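# Focus a camera until the monitor shows one dot

## Task

Turn the camera's focus until the circle of dots on the little monitor shrinks to one dot, at its smallest possible size, sitting on the central dot. Both the camera and the monitor must end up upright on the table, pointing about the way they pointed before. The gripper must have released everything and backed away, and the result must hold on its own, not because the robot is holding it.

## Robot and tools

Robot: one Doosan M1013 six-joint arm carrying a Robotiq 2F-140 parallel gripper. Joints from base outward: joint_1 waist, joint_2 shoulder, joint_3 elbow, joint_4 forearm roll, joint_5 wrist pitch, joint_6 wrist roll. The elbow ranges from -2.792 to 2.792 rad. The other joints range from -6.283 to 6.283 rad. Load limits in N m: waist 302, shoulder 302, elbow 142, the three wrist joints 40 each. A held object's weight counts toward them.

Frames: the scene frame has its origin on the table top under the arm base, with +z up and +y to the left when looking along +x. The base itself may sit slightly tilted. The state line reports end_effector_position (metres), end_effector_quat_wxyz and velocities (m/s, rad/s) in that frame. That position is the point between the closed finger pads (link pinch). The reading drifts a little from the truth at long reach. Gripper axes: fingers point along +z and close along y. Closed fingertips extend about 33 mm past the reported point, open ones about 9 mm. Closing also pushes the tips roughly 24 mm further out, so keep that clearance above surfaces.

Cameras: cam_high (896x504) and cam_wrist (504x504), returned in that order. wrist_camera_optical has +z forward, +x right and +y down in the image. The real wrist camera may be up to about 51 mm and 29 degrees off that frame.

Rows: every motion command uses a row of 9 numbers, each in [-1, 1], in this order: dx, dy, dz, rx, ry, rz, position, force_limit, speed. The first six are an offset, not a pose. They are measured in the gripper's own axes from the gripper's measured pose at the start of the action. A scale of 1.0 equals 0.6 m or 180 degrees. rx, ry, rz form a single rotation vector. position: +1 is fully open (140 mm), about -0.8 is where the pads touch, and -1 keeps closing until blocked. force_limit: -1 is about 14 N, 0 about 60 N, +1 about 107 N. speed: -1 is about 30 mm/s, 0 about 140, +1 about 250. A row may also carry 6 more numbers from 0 to 1. These scale each joint's stiffness, in joint_1 to joint_6 order, and they stay in force until changed. A softer arm presses less in contact, but a small move may then fail to start.

execute_actions(actions): a list of up to 15 actions. Each action is a table of up to 15 rows, and each row lasts one control step (1/30 s). A short table repeats its last row for the rest of the 15 steps. All rows in an action are offsets from that action's starting pose, not from the previous row. The first action of a call starts from the last pose reported in this scene. Each step's command is clipped to within 70 mm and 16 degrees of the measured pose, and position wins over orientation. A far offset may take several actions. An empty list just returns state and images.

move(target, speed, stop_force, blocking): target is one row, as above, offset from the last reported pose. It drives a straight path there lasting 0.5 to 10 s. Finger values are sent at the start. speed is in m/s, from 0.002 to 0.5, default 0.25, and turning is limited to twice that in rad/s. The path ignores obstacles. The gripper lags, may overshoot in speed, and takes the shorter rotation. stop_force (20 to 80 N) ends the path when the push against the motion rises by that much for 2 steps. The gripper then backs to its pose 2 steps earlier. The press can briefly exceed the set force and eases within about a second. Use it only slowly and without rotation. Leave it out when moving away from a contact. It is refused in the first 0.2 s, with blocking=false, and near stretched poses. blocking=false returns after 0.5 s while the motion continues. Until an ending is shown, other motion is refused, so use wait or stop. The added move: line gives the ending. done means at rest near target. Other endings include off_target, moving, held (a check blocked the last step) and fault. contact means stop_force ended it, and it overrides held, done and off_target. limits=paced means the pose was clipped. limits=held means some steps were blocked, and a sudden fast catch-up can follow.

wait(seconds, 0 to 10): lets time pass while holding the last command. It returns early if a running move ends. stop(): brakes a running move, and the fingers keep going. zoom_image(camera, region=[x0,y0,x1,y1]): gives a closer look at the latest image, at most 504x504 px, with the origin at the top-left. read_manual(section): returns licence texts only. finished_scene(scene): ends the current scene, so pass its number. It cannot be undone.

Results: "Hand target" is the pose the controller is heading for. A "pose unreachable" line means the clearance check altered or blocked the command; the mount counts as arm. object_status: 0 moving, 1 blocked while opening, 2 blocked while closing (a grip), 3 reached the set position or the pads met. To grip, send -1 and look for 2. Stopped fingers stay put until the position changes by 0.01 or more. To squeeze harder, raise force_limit and switch position between -1 and -0.98. position_measured runs in counts from 3 (open) to 230 (pads meet). A MOTOR HOT line warns of heating, and an OVER-TEMPERATURE FAULT locks the brakes.

Avoid: a contact torque at a joint's limit, or an outside force of 144 N, stops the arm for 10 s and drops the rest of the call. A stiff arm pushed even slightly past contact can trigger this, and so can fast impacts. Do not knock the camera or monitor over or off the table, and do not drop, slam or shove hard. Brief tugs on a held part or nudges to loose items may happen. Finish with the gripper open and clear.

Each tool is called after "Call:" as name(argument=value, ...) on one line, values as JSON.

## Session

Call:
execute_actions(actions=[])

Scene clock: 0.00 s.
end_effector_position=(+0.7174, -0.6560, +0.2136) position_measured=3 object_status=3 end_effector_quat_wxyz=(-0.069, -0.458, +0.842, -0.276) end_effector_velocity=(-0.000, +0.000, -0.001) end_effector_angular_velocity=(+0.000, +0.000, -0.000)
Joint positions: [-0.623  0.534  1.439 -0.51   0.769  3.352]
Joint velocities: [-0.  0.  0. -0. -0.  0.]
Hand target: +0.717, -0.656, +0.214; -0.069, -0.458, +0.842, -0.276
Joint stiffness scale: [1. 1. 1. 1. 1. 1.]

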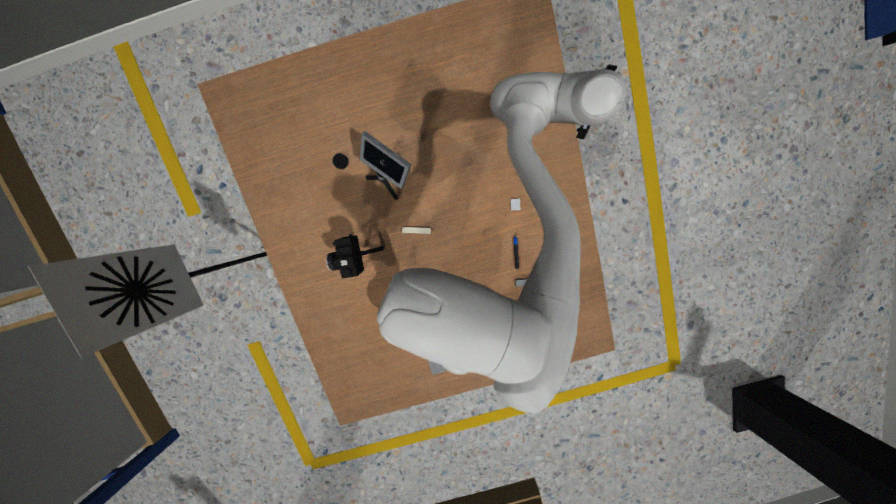

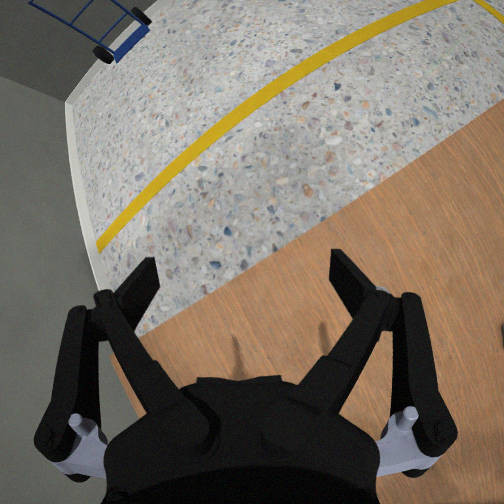

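Call:
zoom_image(camera="cam_high", region=[290, 120, 450, 290])

Region (290, 120, 450, 290) of cam_high's 896x504 image, scaled by 2.965, with more detail than that image has; it fills the left 474 columns of this view, and the rest is white.

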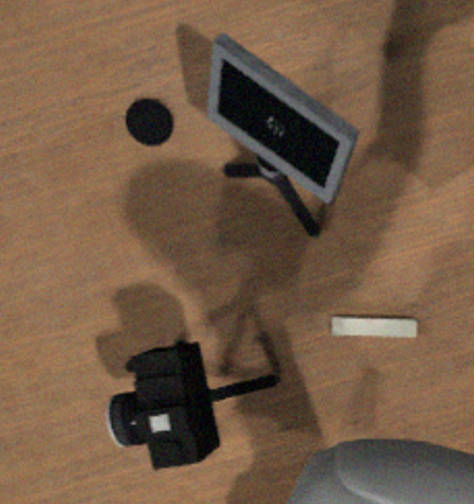

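Call:
move(target=[-0.221,0.269,-0.756,-0.0371,0.0849,-0.1745,1,0,0], speed=0.4)

Call:
move(target=[-0.675,0.244,-0.475,0,0,0,1,0,0], speed=0.4)

Call:
move(target=[-0.376,0.091,-0.042,0,0,0,0.4,0,0], speed=0.3)

Scene clock: 27.37 s.
end_effector_position=(+0.6000, -0.2500, +0.4737) position_measured=3 object_status=3 end_effector_quat_wxyz=(-0.276, -0.623, +0.687, -0.252) end_effector_velocity=(-0.001, +0.001, +0.000) end_effector_angular_velocity=(-0.002, +0.005, -0.000)
Joint positions: [-0.052  0.122  1.59  -0.77   1.482  3.239]
Joint velocities: [ 0.002 -0.     0.    -0.001  0.005 -0.001]
Hand target: +0.601, -0.250, +0.481; -0.277, -0.624, +0.685, -0.256
Off the commanded pose: 0.006 m, 1 deg.
Joint stiffness scale: [1. 1. 1. 1. 1. 1.]
move: off_target

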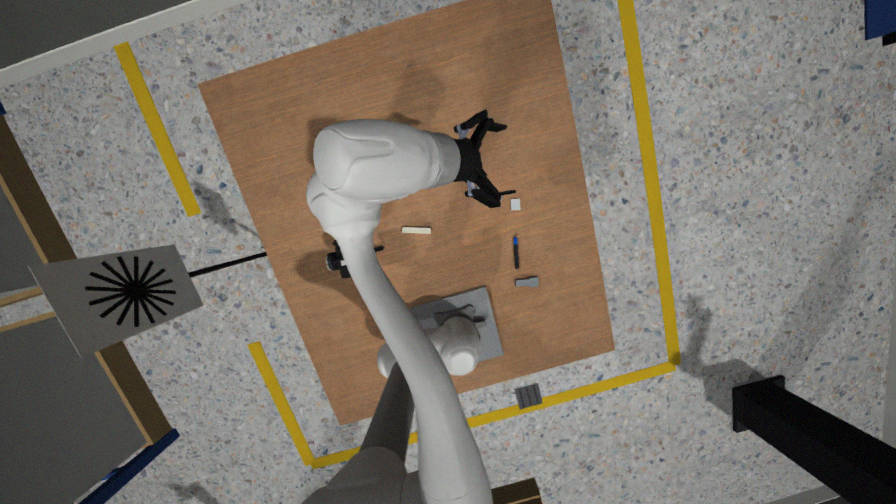

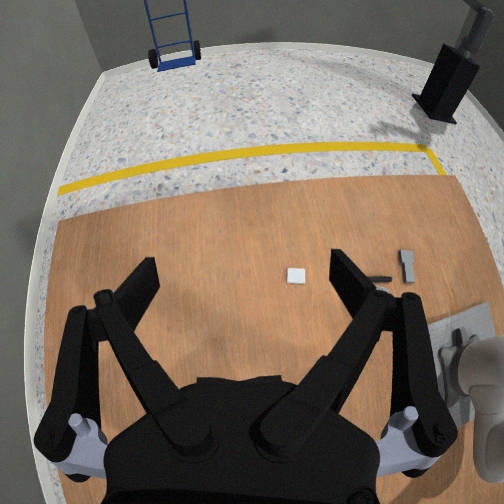

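Scene clock: 29.27 s.
end_effector_position=(+0.5023, +0.2477, +0.3975) position_measured=3 object_status=3 end_effector_quat_wxyz=(-0.277, -0.624, +0.685, -0.253) end_effector_velocity=(-0.000, +0.001, +0.001) end_effector_angular_velocity=(+0.001, -0.002, -0.003)
Joint positions: [ 0.721  0.279  1.536 -0.542  1.881  3.896]
Joint velocities: [ 0.002  0.    -0.003  0.001  0.003  0.003]
Hand target: +0.502, +0.252, +0.398; -0.275, -0.624, +0.687, -0.251
Off the commanded pose: 0.004 m, 0 deg.
Joint stiffness scale: [1. 1. 1. 1. 1. 1.]
move: off_target

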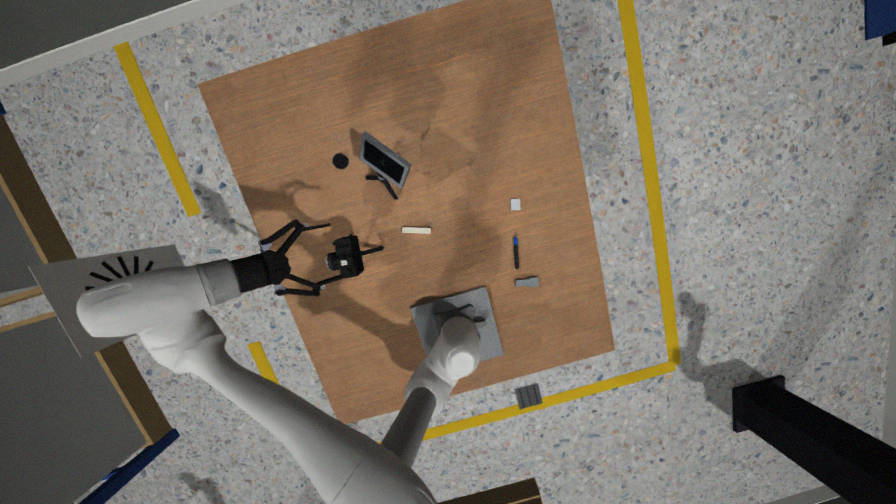

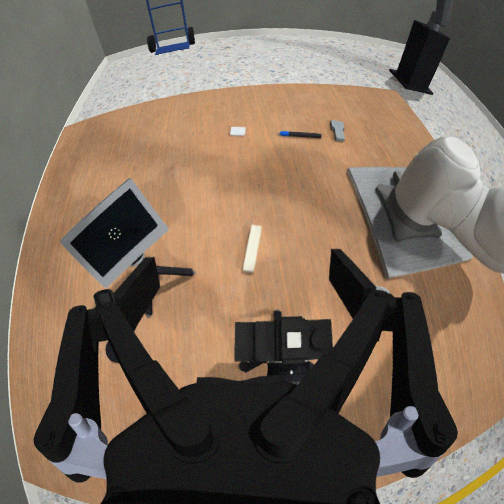

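Scene clock: 30.60 s.
end_effector_position=(+0.4646, +0.4259, +0.2590) position_measured=78 object_status=3 end_effector_quat_wxyz=(-0.281, -0.624, +0.683, -0.256) end_effector_velocity=(+0.000, +0.001, -0.000) end_effector_angular_velocity=(+0.001, -0.002, -0.001)
Joint positions: [ 0.924  0.517  1.456 -0.412  1.837  4.144]
Joint velocities: [ 0.001  0.001 -0.002  0.001 -0.     0.002]
Hand target: +0.464, +0.431, +0.258; -0.277, -0.625, +0.685, -0.253
Off the commanded pose: 0.006 m, 1 deg.
Joint stiffness scale: [1. 1. 1. 1. 1. 1.]
move: off_target

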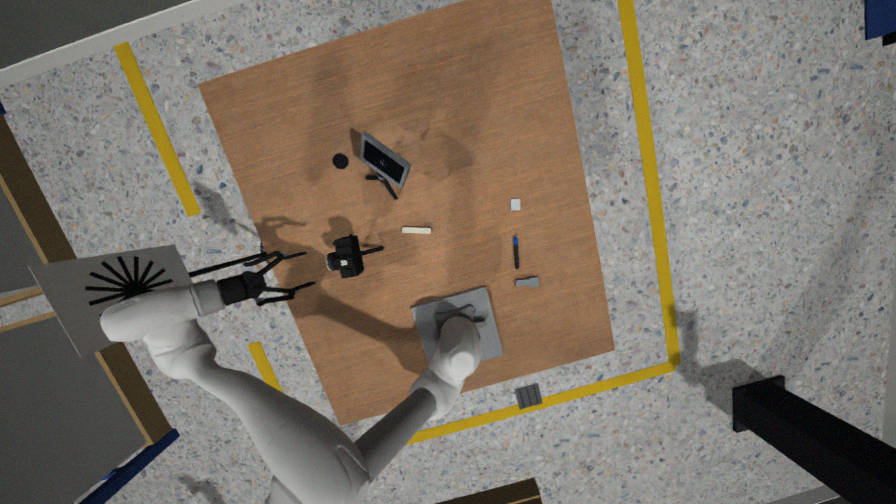

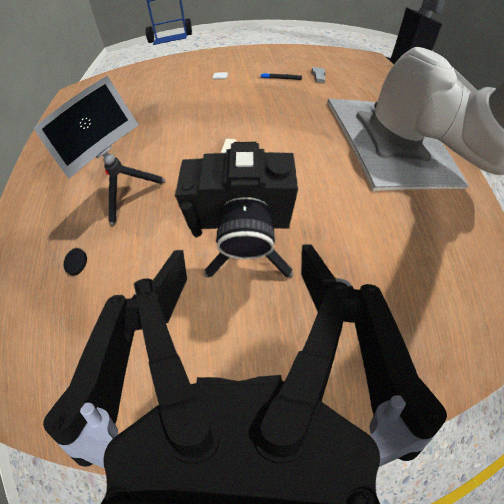

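Call:
move(target=[-0.002,0.006,0.187,0,0,0,0.4,-1,0], speed=0.1)

Call:
zoom_image(camera="cam_wrist", region=[0, 50, 150, 190])

Scene clock: 36.53 s.
end_effector_position=(+0.4530, +0.3530, +0.1790) position_measured=78 object_status=3 end_effector_quat_wxyz=(+0.281, +0.626, -0.682, +0.253) end_effector_velocity=(-0.001, -0.002, -0.001) end_effector_angular_velocity=(+0.000, -0.000, -0.000)
Joint positions: [ 0.874  0.484  1.669 -0.424  1.653  4.172]
Joint velocities: [-0.001 -0.001  0.005 -0.    -0.004  0.001]
Hand target: +0.454, +0.349, +0.178; +0.281, +0.624, -0.683, +0.256
Off the commanded pose: 0.005 m, 0 deg.
Joint stiffness scale: [1. 1. 1. 1. 1. 1.]
move: off_target

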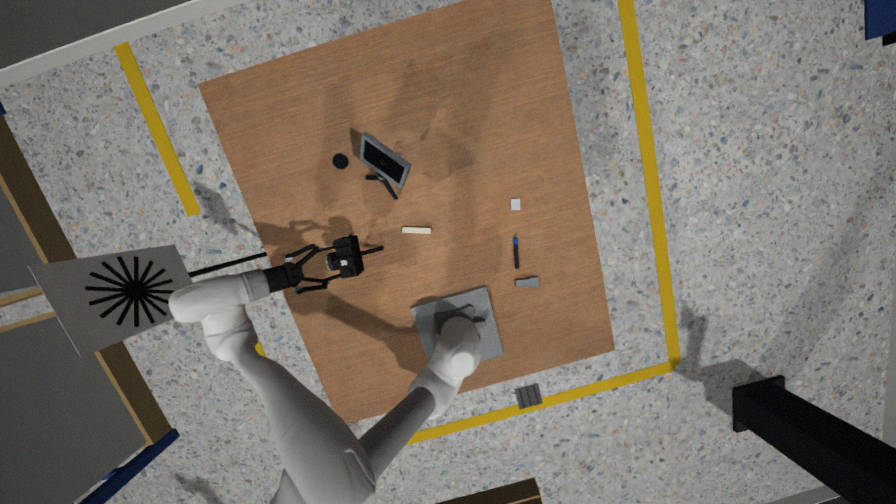

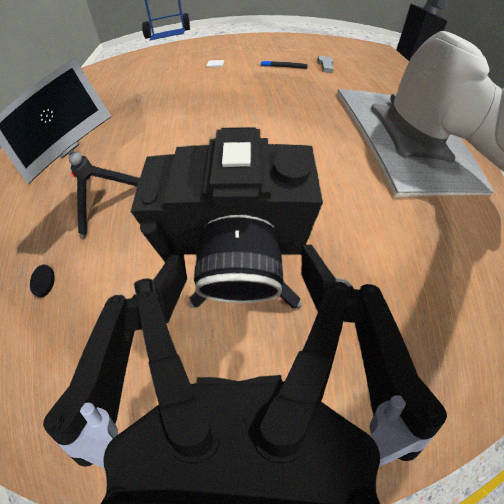

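Region (0, 50, 150, 190) of cam_wrist's 504x504 image, scaled by 3.360, with more detail than that image has; it fills the top 470 rows of this view, and the rest is white.

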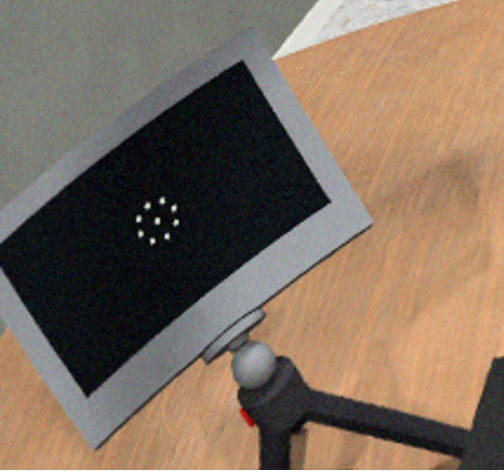

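Call:
move(target=[-0.004,-0.014,-0.002,0,0,0,0.15,-1,-0.5], speed=0.02)

Scene clock: 41.00 s.
end_effector_position=(+0.4571, +0.3541, +0.1766) position_measured=110 object_status=3 end_effector_quat_wxyz=(-0.282, -0.626, +0.683, -0.252) end_effector_velocity=(+0.001, +0.001, -0.001) end_effector_angular_velocity=(-0.000, +0.001, +0.000)
Joint positions: [ 0.87   0.492  1.662 -0.424  1.653  4.17 ]
Joint velocities: [-0.001  0.003 -0.003 -0.     0.001 -0.002]
Hand target: +0.462, +0.355, +0.178; -0.281, -0.626, +0.682, -0.253
Off the commanded pose: 0.005 m, 0 deg.
Joint stiffness scale: [1. 1. 1. 1. 1. 1.]
move: off_target

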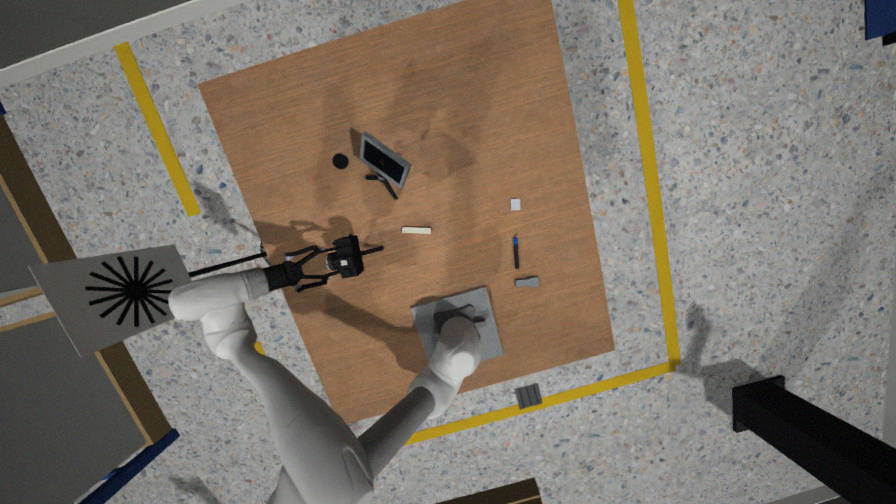

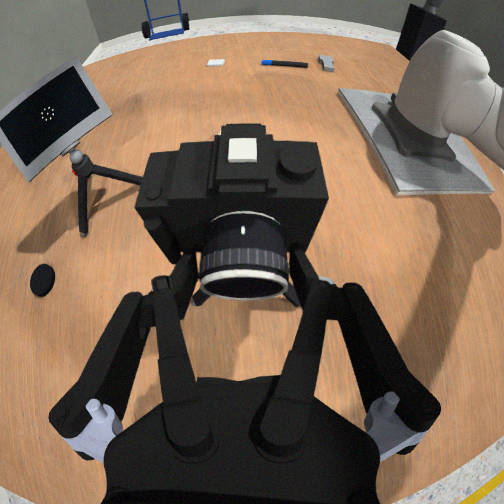

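Call:
move(target=[0,0,0,0,0,0,-1,-1,-0.8])

Call:
move(target=[0,0,0,-0.048,0,-0.047,-1,-1,-0.8], speed=0.12)

Call:
zoom_image(camera="cam_wrist", region=[0, 30, 150, 170])

Scene clock: 45.83 s.
end_effector_position=(+0.4573, +0.3542, +0.1766) position_measured=130 object_status=2 end_effector_quat_wxyz=(-0.282, -0.626, +0.683, -0.252) end_effector_velocity=(-0.001, -0.000, -0.000) end_effector_angular_velocity=(-0.001, +0.001, -0.000)
Joint positions: [ 0.87   0.492  1.661 -0.424  1.653  4.17 ]
Joint velocities: [0.    0.    0.001 0.    0.001 0.   ]
Hand target: +0.457, +0.354, +0.177; -0.282, -0.626, +0.683, -0.252
Off the commanded pose: 0.000 m, 0 deg.
Joint stiffness scale: [1. 1. 1. 1. 1. 1.]
move: done

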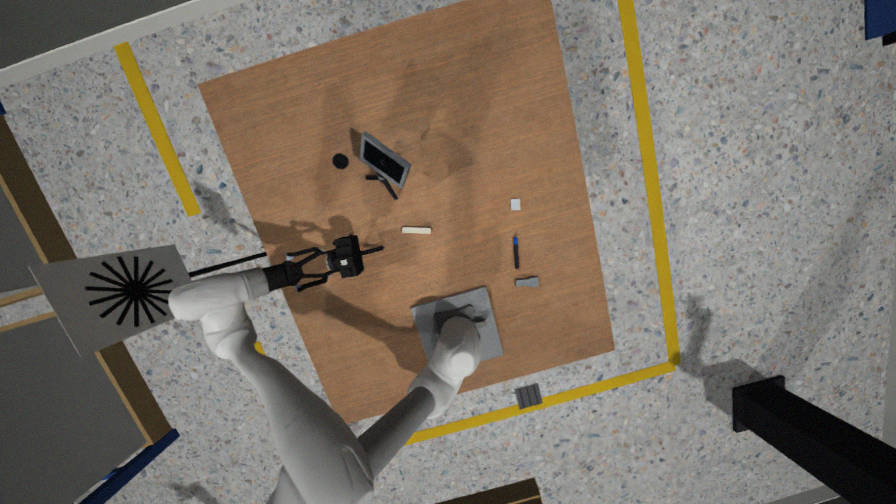

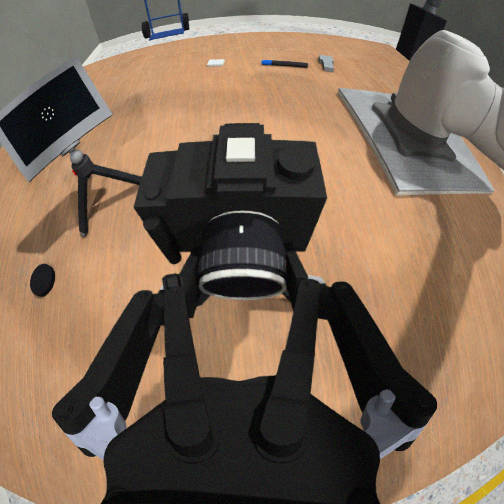

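Scene clock: 47.03 s.
end_effector_position=(+0.4563, +0.3533, +0.1768) position_measured=130 object_status=2 end_effector_quat_wxyz=(+0.344, +0.651, -0.652, +0.183) end_effector_velocity=(+0.000, +0.001, -0.000) end_effector_angular_velocity=(+0.003, +0.011, +0.002)
Joint positions: [ 0.823  0.533  1.606 -0.341  1.737  3.999]
Joint velocities: [-0.002  0.003 -0.004  0.005  0.004 -0.01 ]
Hand target: +0.457, +0.354, +0.177; +0.346, +0.651, -0.652, +0.178
Off the commanded pose: 0.001 m, 1 deg.
Joint stiffness scale: [1. 1. 1. 1. 1. 1.]
move: done

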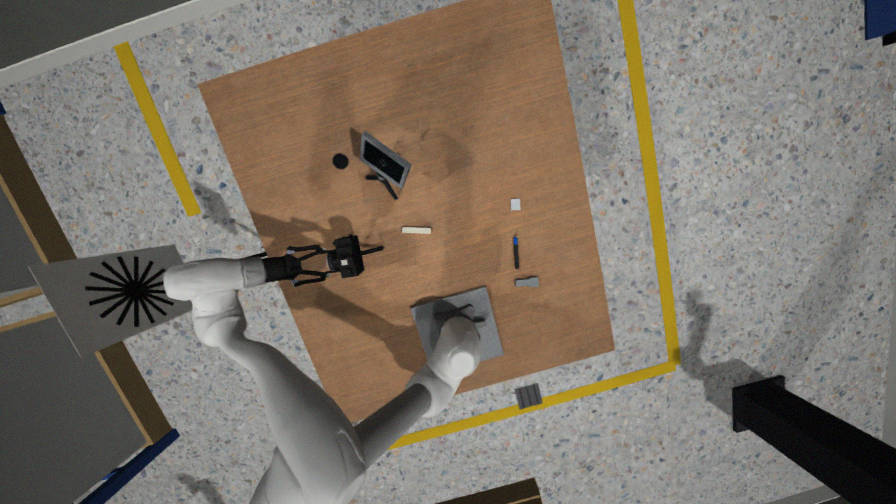

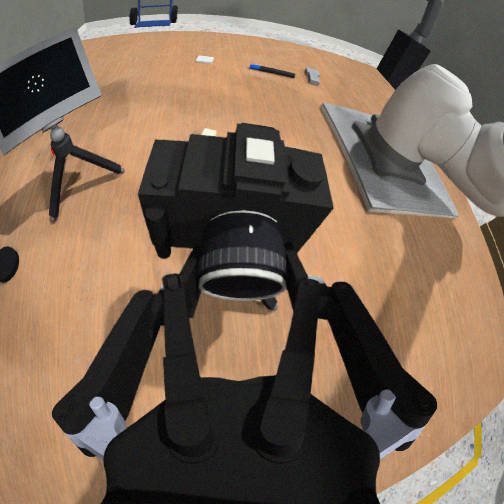

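Region (0, 30, 150, 170) of cam_wrist's 504x504 image, scaled by 3.360, with more detail than that image has; it fills the top 470 rows of this view, and the rest is white.

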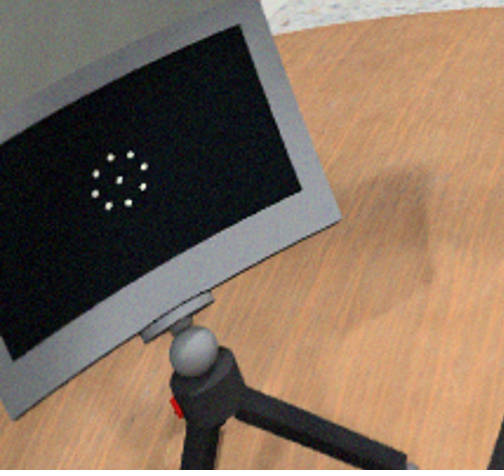

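Call:
move(target=[0,0,0,0.191,0,0.186,-1,-1,-0.8], speed=0.18)

Call:
zoom_image(camera="cam_wrist", region=[30, 100, 180, 240])

Scene clock: 55.77 s.
end_effector_position=(+0.4569, +0.3547, +0.1781) position_measured=130 object_status=2 end_effector_quat_wxyz=(-0.075, -0.510, +0.729, -0.451) end_effector_velocity=(+0.001, +0.001, +0.001) end_effector_angular_velocity=(+0.001, -0.010, -0.001)
Joint positions: [ 1.035  0.44   1.836 -0.758  1.518  4.793]
Joint velocities: [ 0.002  0.    -0.001 -0.005  0.001  0.009]
Hand target: +0.456, +0.354, +0.177; -0.073, -0.510, +0.727, -0.454
Off the commanded pose: 0.002 m, 1 deg.
Joint stiffness scale: [1. 1. 1. 1. 1. 1.]
move: done

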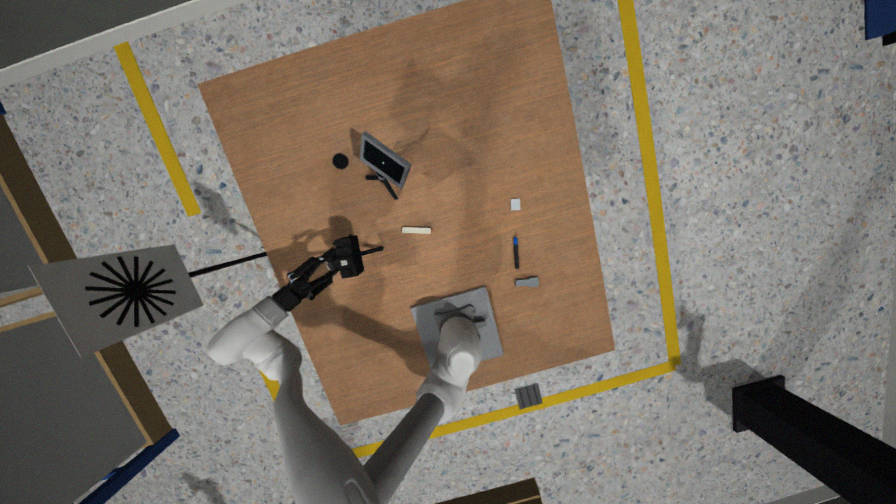

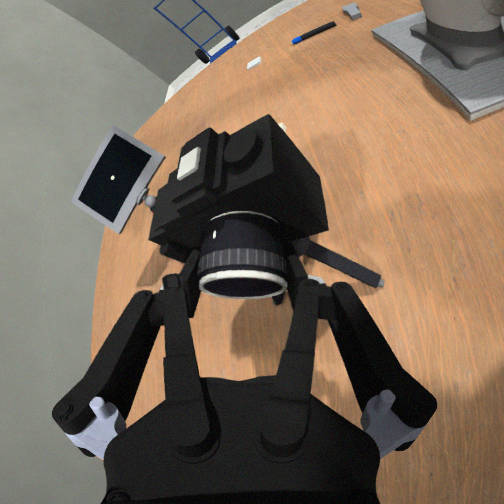

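Region (30, 100, 180, 240) of cam_wrist's 504x504 image, scaled by 3.360, with more detail than that image has; it fills the top 470 rows of this view, and the rest is white.

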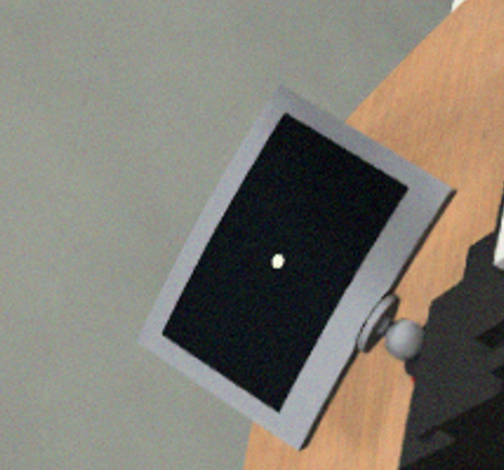

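Call:
move(target=[0,0,0,0.028,0,0.027,-1,-1,-0.8], speed=0.06)

Call:
zoom_image(camera="cam_wrist", region=[95, 160, 155, 210])

Scene clock: 60.57 s.
end_effector_position=(+0.4582, +0.3569, +0.1795) position_measured=130 object_status=2 end_effector_quat_wxyz=(-0.034, -0.482, +0.732, -0.480) end_effector_velocity=(+0.000, +0.000, +0.000) end_effector_angular_velocity=(+0.001, -0.013, -0.001)
Joint positions: [ 1.061  0.446  1.859 -0.82   1.518  4.918]
Joint velocities: [ 0.003  0.001  0.002 -0.007  0.     0.014]
Hand target: +0.457, +0.355, +0.178; -0.033, -0.482, +0.729, -0.485
Off the commanded pose: 0.003 m, 1 deg.
Joint stiffness scale: [1. 1. 1. 1. 1. 1.]
move: done

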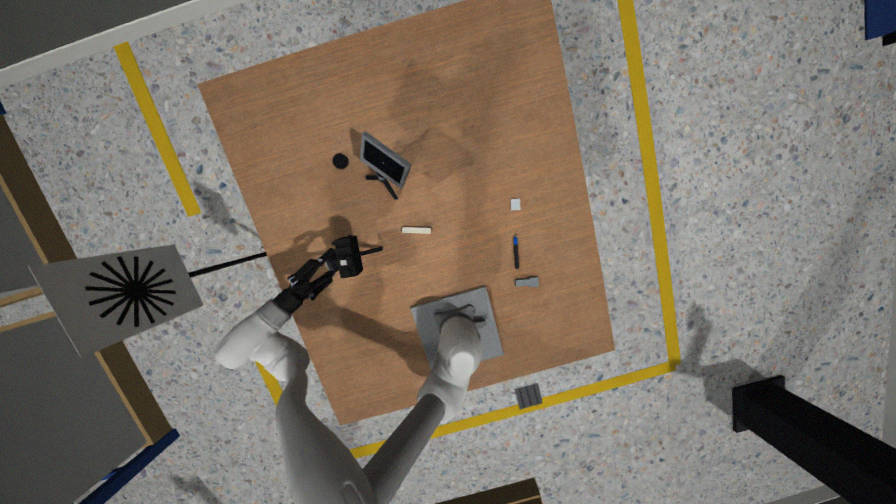

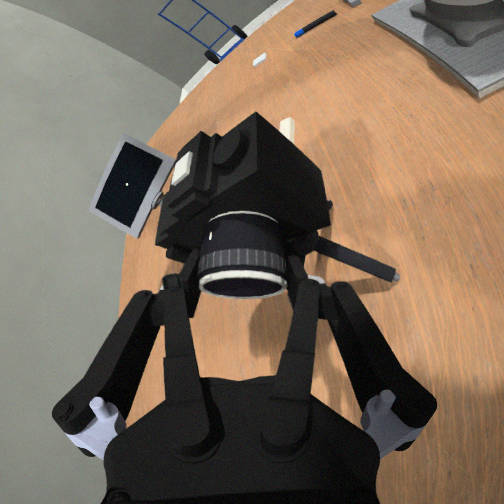

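Region (95, 160, 155, 210) of cam_wrist's 504x504 image, scaled by 8.400, with more detail than that image has.

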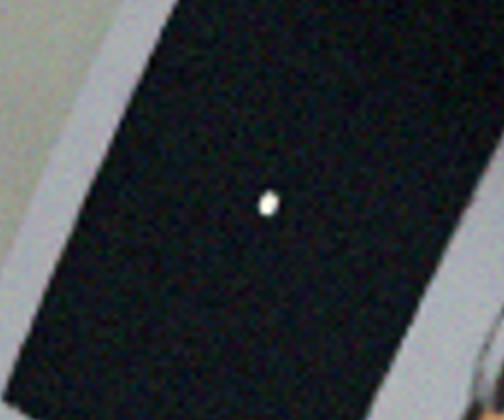

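Call:
move(target=[-0.0026,0.0034,0.0027,0.012,0,0.012,-1,-1,-0.8], speed=0.04)

Call:
zoom_image(camera="cam_wrist", region=[95, 160, 155, 210])

Scene clock: 68.23 s.
end_effector_position=(+0.4593, +0.3590, +0.1783) position_measured=130 object_status=2 end_effector_quat_wxyz=(-0.016, -0.468, +0.735, -0.491) end_effector_velocity=(-0.000, +0.001, -0.001) end_effector_angular_velocity=(+0.002, -0.009, -0.001)
Joint positions: [ 1.071  0.453  1.865 -0.843  1.518  4.974]
Joint velocities: [ 0.002  0.002  0.    -0.003 -0.001  0.011]
Hand target: +0.458, +0.357, +0.176; -0.015, -0.469, +0.732, -0.495
Off the commanded pose: 0.003 m, 1 deg.
Joint stiffness scale: [1. 1. 1. 1. 1. 1.]
move: done

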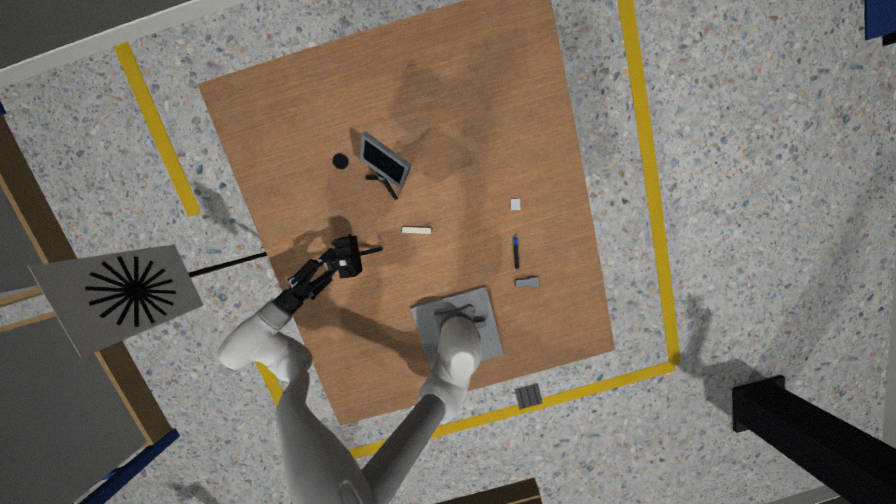

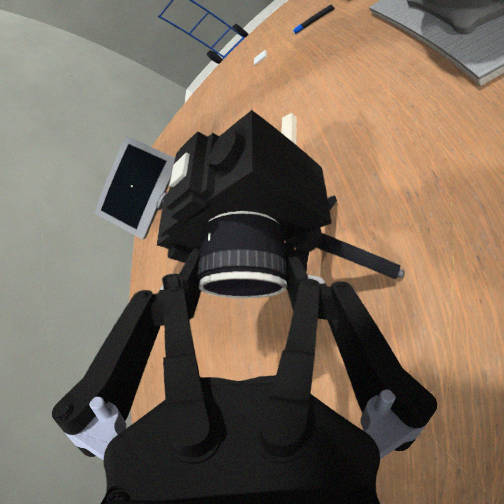

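Region (95, 160, 155, 210) of cam_wrist's 504x504 image, scaled by 8.400, with more detail than that image has.

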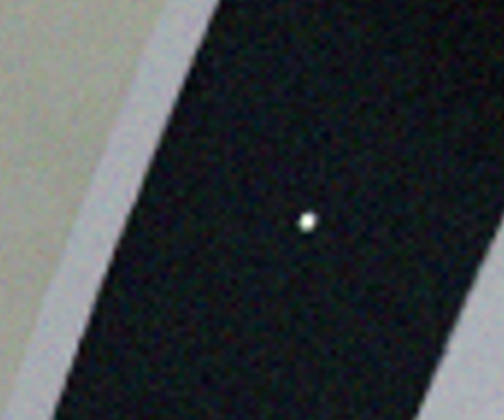

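Call:
move(target=[0,0,0,0,0,0,0.4,-1,-0.3])

Call:
zoom_image(camera="cam_wrist", region=[95, 160, 155, 210])

Call:
zoom_image(camera="cam_high", region=[355, 135, 415, 185])

Scene clock: 73.10 s.
end_effector_position=(+0.4593, +0.3591, +0.1783) position_measured=78 object_status=3 end_effector_quat_wxyz=(-0.016, -0.468, +0.735, -0.491) end_effector_velocity=(+0.000, +0.000, +0.000) end_effector_angular_velocity=(+0.000, -0.000, +0.001)
Joint positions: [ 1.071  0.453  1.865 -0.843  1.518  4.975]
Joint velocities: [ 0. -0. -0. -0. -0. -0.]
Hand target: +0.459, +0.359, +0.178; -0.016, -0.468, +0.735, -0.491
Off the commanded pose: 0.000 m, 0 deg.
Joint stiffness scale: [1. 1. 1. 1. 1. 1.]
move: done

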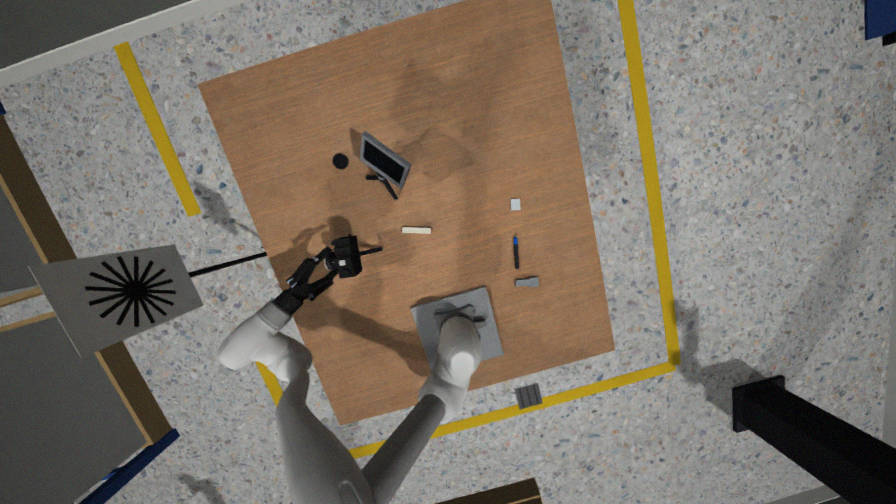

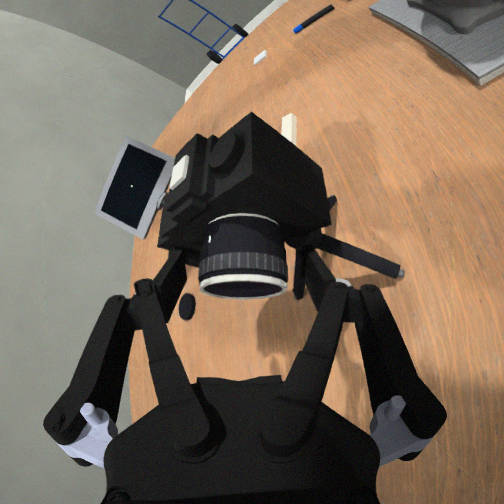

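Region (95, 160, 155, 210) of cam_wrist's 504x504 image, scaled by 8.400, with more detail than that image has.

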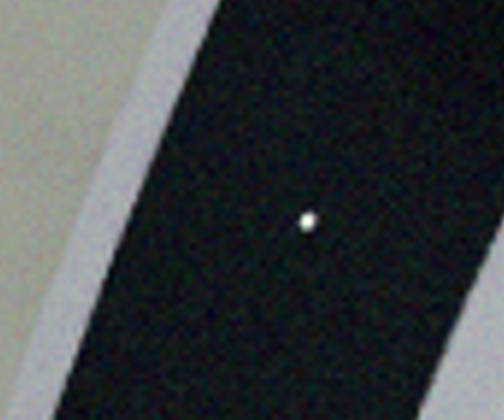

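Region (355, 135, 415, 185) of cam_high's 896x504 image, scaled by 8.400, with more detail than that image has.

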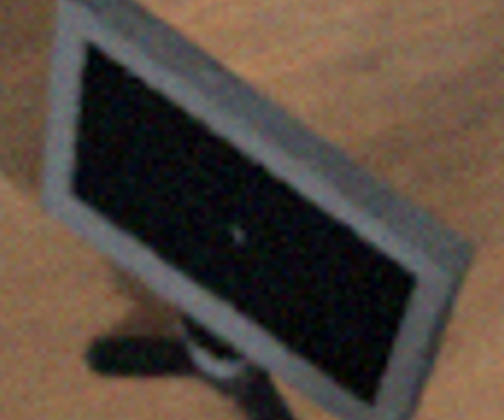

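Call:
move(target=[0,0,0,-0.2,0,-0.195,0.4,-1,-0.3], speed=0.3)

Call:
zoom_image(camera="cam_wrist", region=[15, 80, 75, 130])

Scene clock: 79.93 s.
end_effector_position=(+0.4586, +0.3569, +0.1777) position_measured=78 object_status=3 end_effector_quat_wxyz=(+0.301, +0.636, -0.675, +0.221) end_effector_velocity=(-0.001, +0.000, +0.001) end_effector_angular_velocity=(+0.001, +0.012, +0.001)
Joint positions: [ 0.849  0.504  1.635 -0.383  1.678  4.103]
Joint velocities: [-0.002  0.001 -0.003  0.005  0.006 -0.01 ]
Hand target: +0.459, +0.359, +0.178; +0.302, +0.637, -0.676, +0.216
Off the commanded pose: 0.002 m, 1 deg.
Joint stiffness scale: [1. 1. 1. 1. 1. 1.]
move: done

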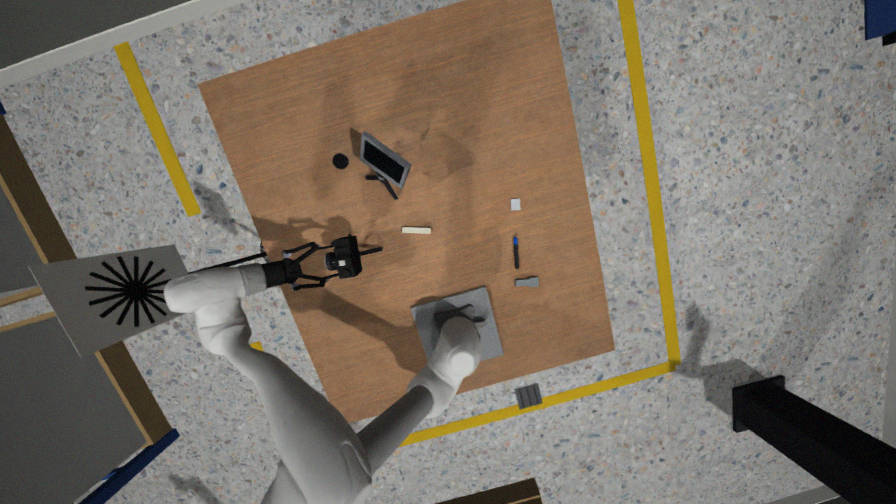

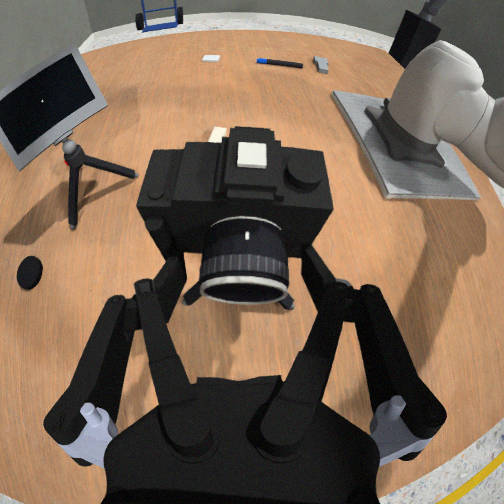

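Region (15, 80, 75, 130) of cam_wrist's 504x504 image, scaled by 8.400, with more detail than that image has.

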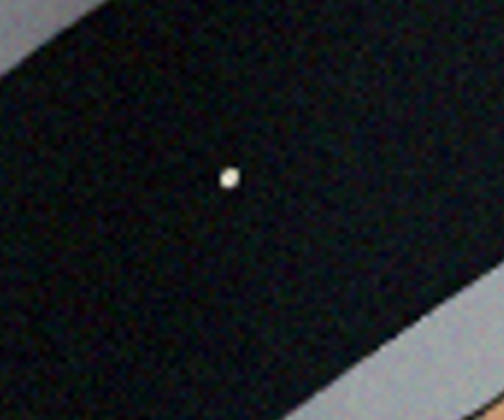

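Call:
move(target=[-0.02,0,-0.22,0,0,0,0.7,-1,0])

Call:
finished_scene(scene=2)

Scene clock: 83.77 s.
end_effector_position=(+0.4767, +0.4512, +0.2638) position_measured=41 object_status=3 end_effector_quat_wxyz=(+0.300, +0.634, -0.677, +0.225) end_effector_velocity=(+0.000, +0.002, +0.002) end_effector_angular_velocity=(-0.002, +0.001, -0.001)
Joint positions: [ 0.91   0.566  1.363 -0.366  1.895  4.084]
Joint velocities: [ 0.001  0.002 -0.006 -0.     0.006 -0.001]
Hand target: +0.475, +0.456, +0.265; +0.301, +0.636, -0.675, +0.221
Off the commanded pose: 0.005 m, 1 deg.
Joint stiffness scale: [1. 1. 1. 1. 1. 1.]
move: off_target

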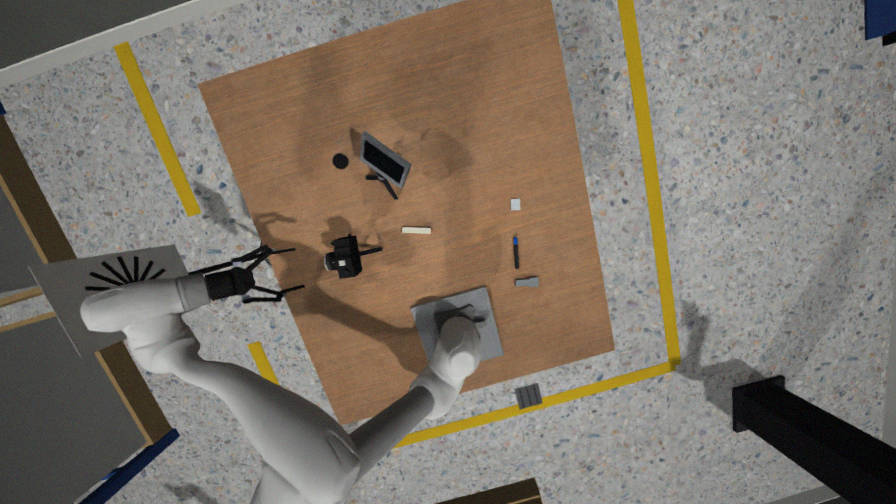

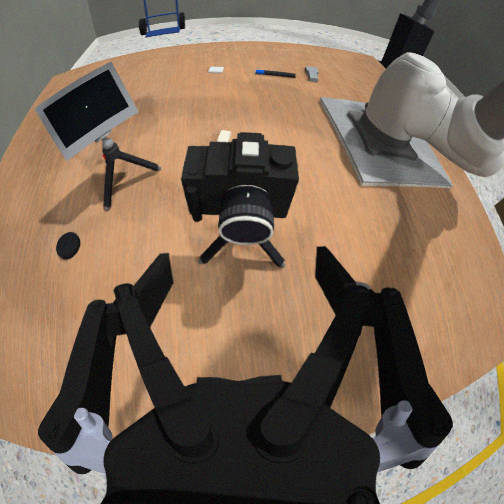

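The scene is finished: the task was done.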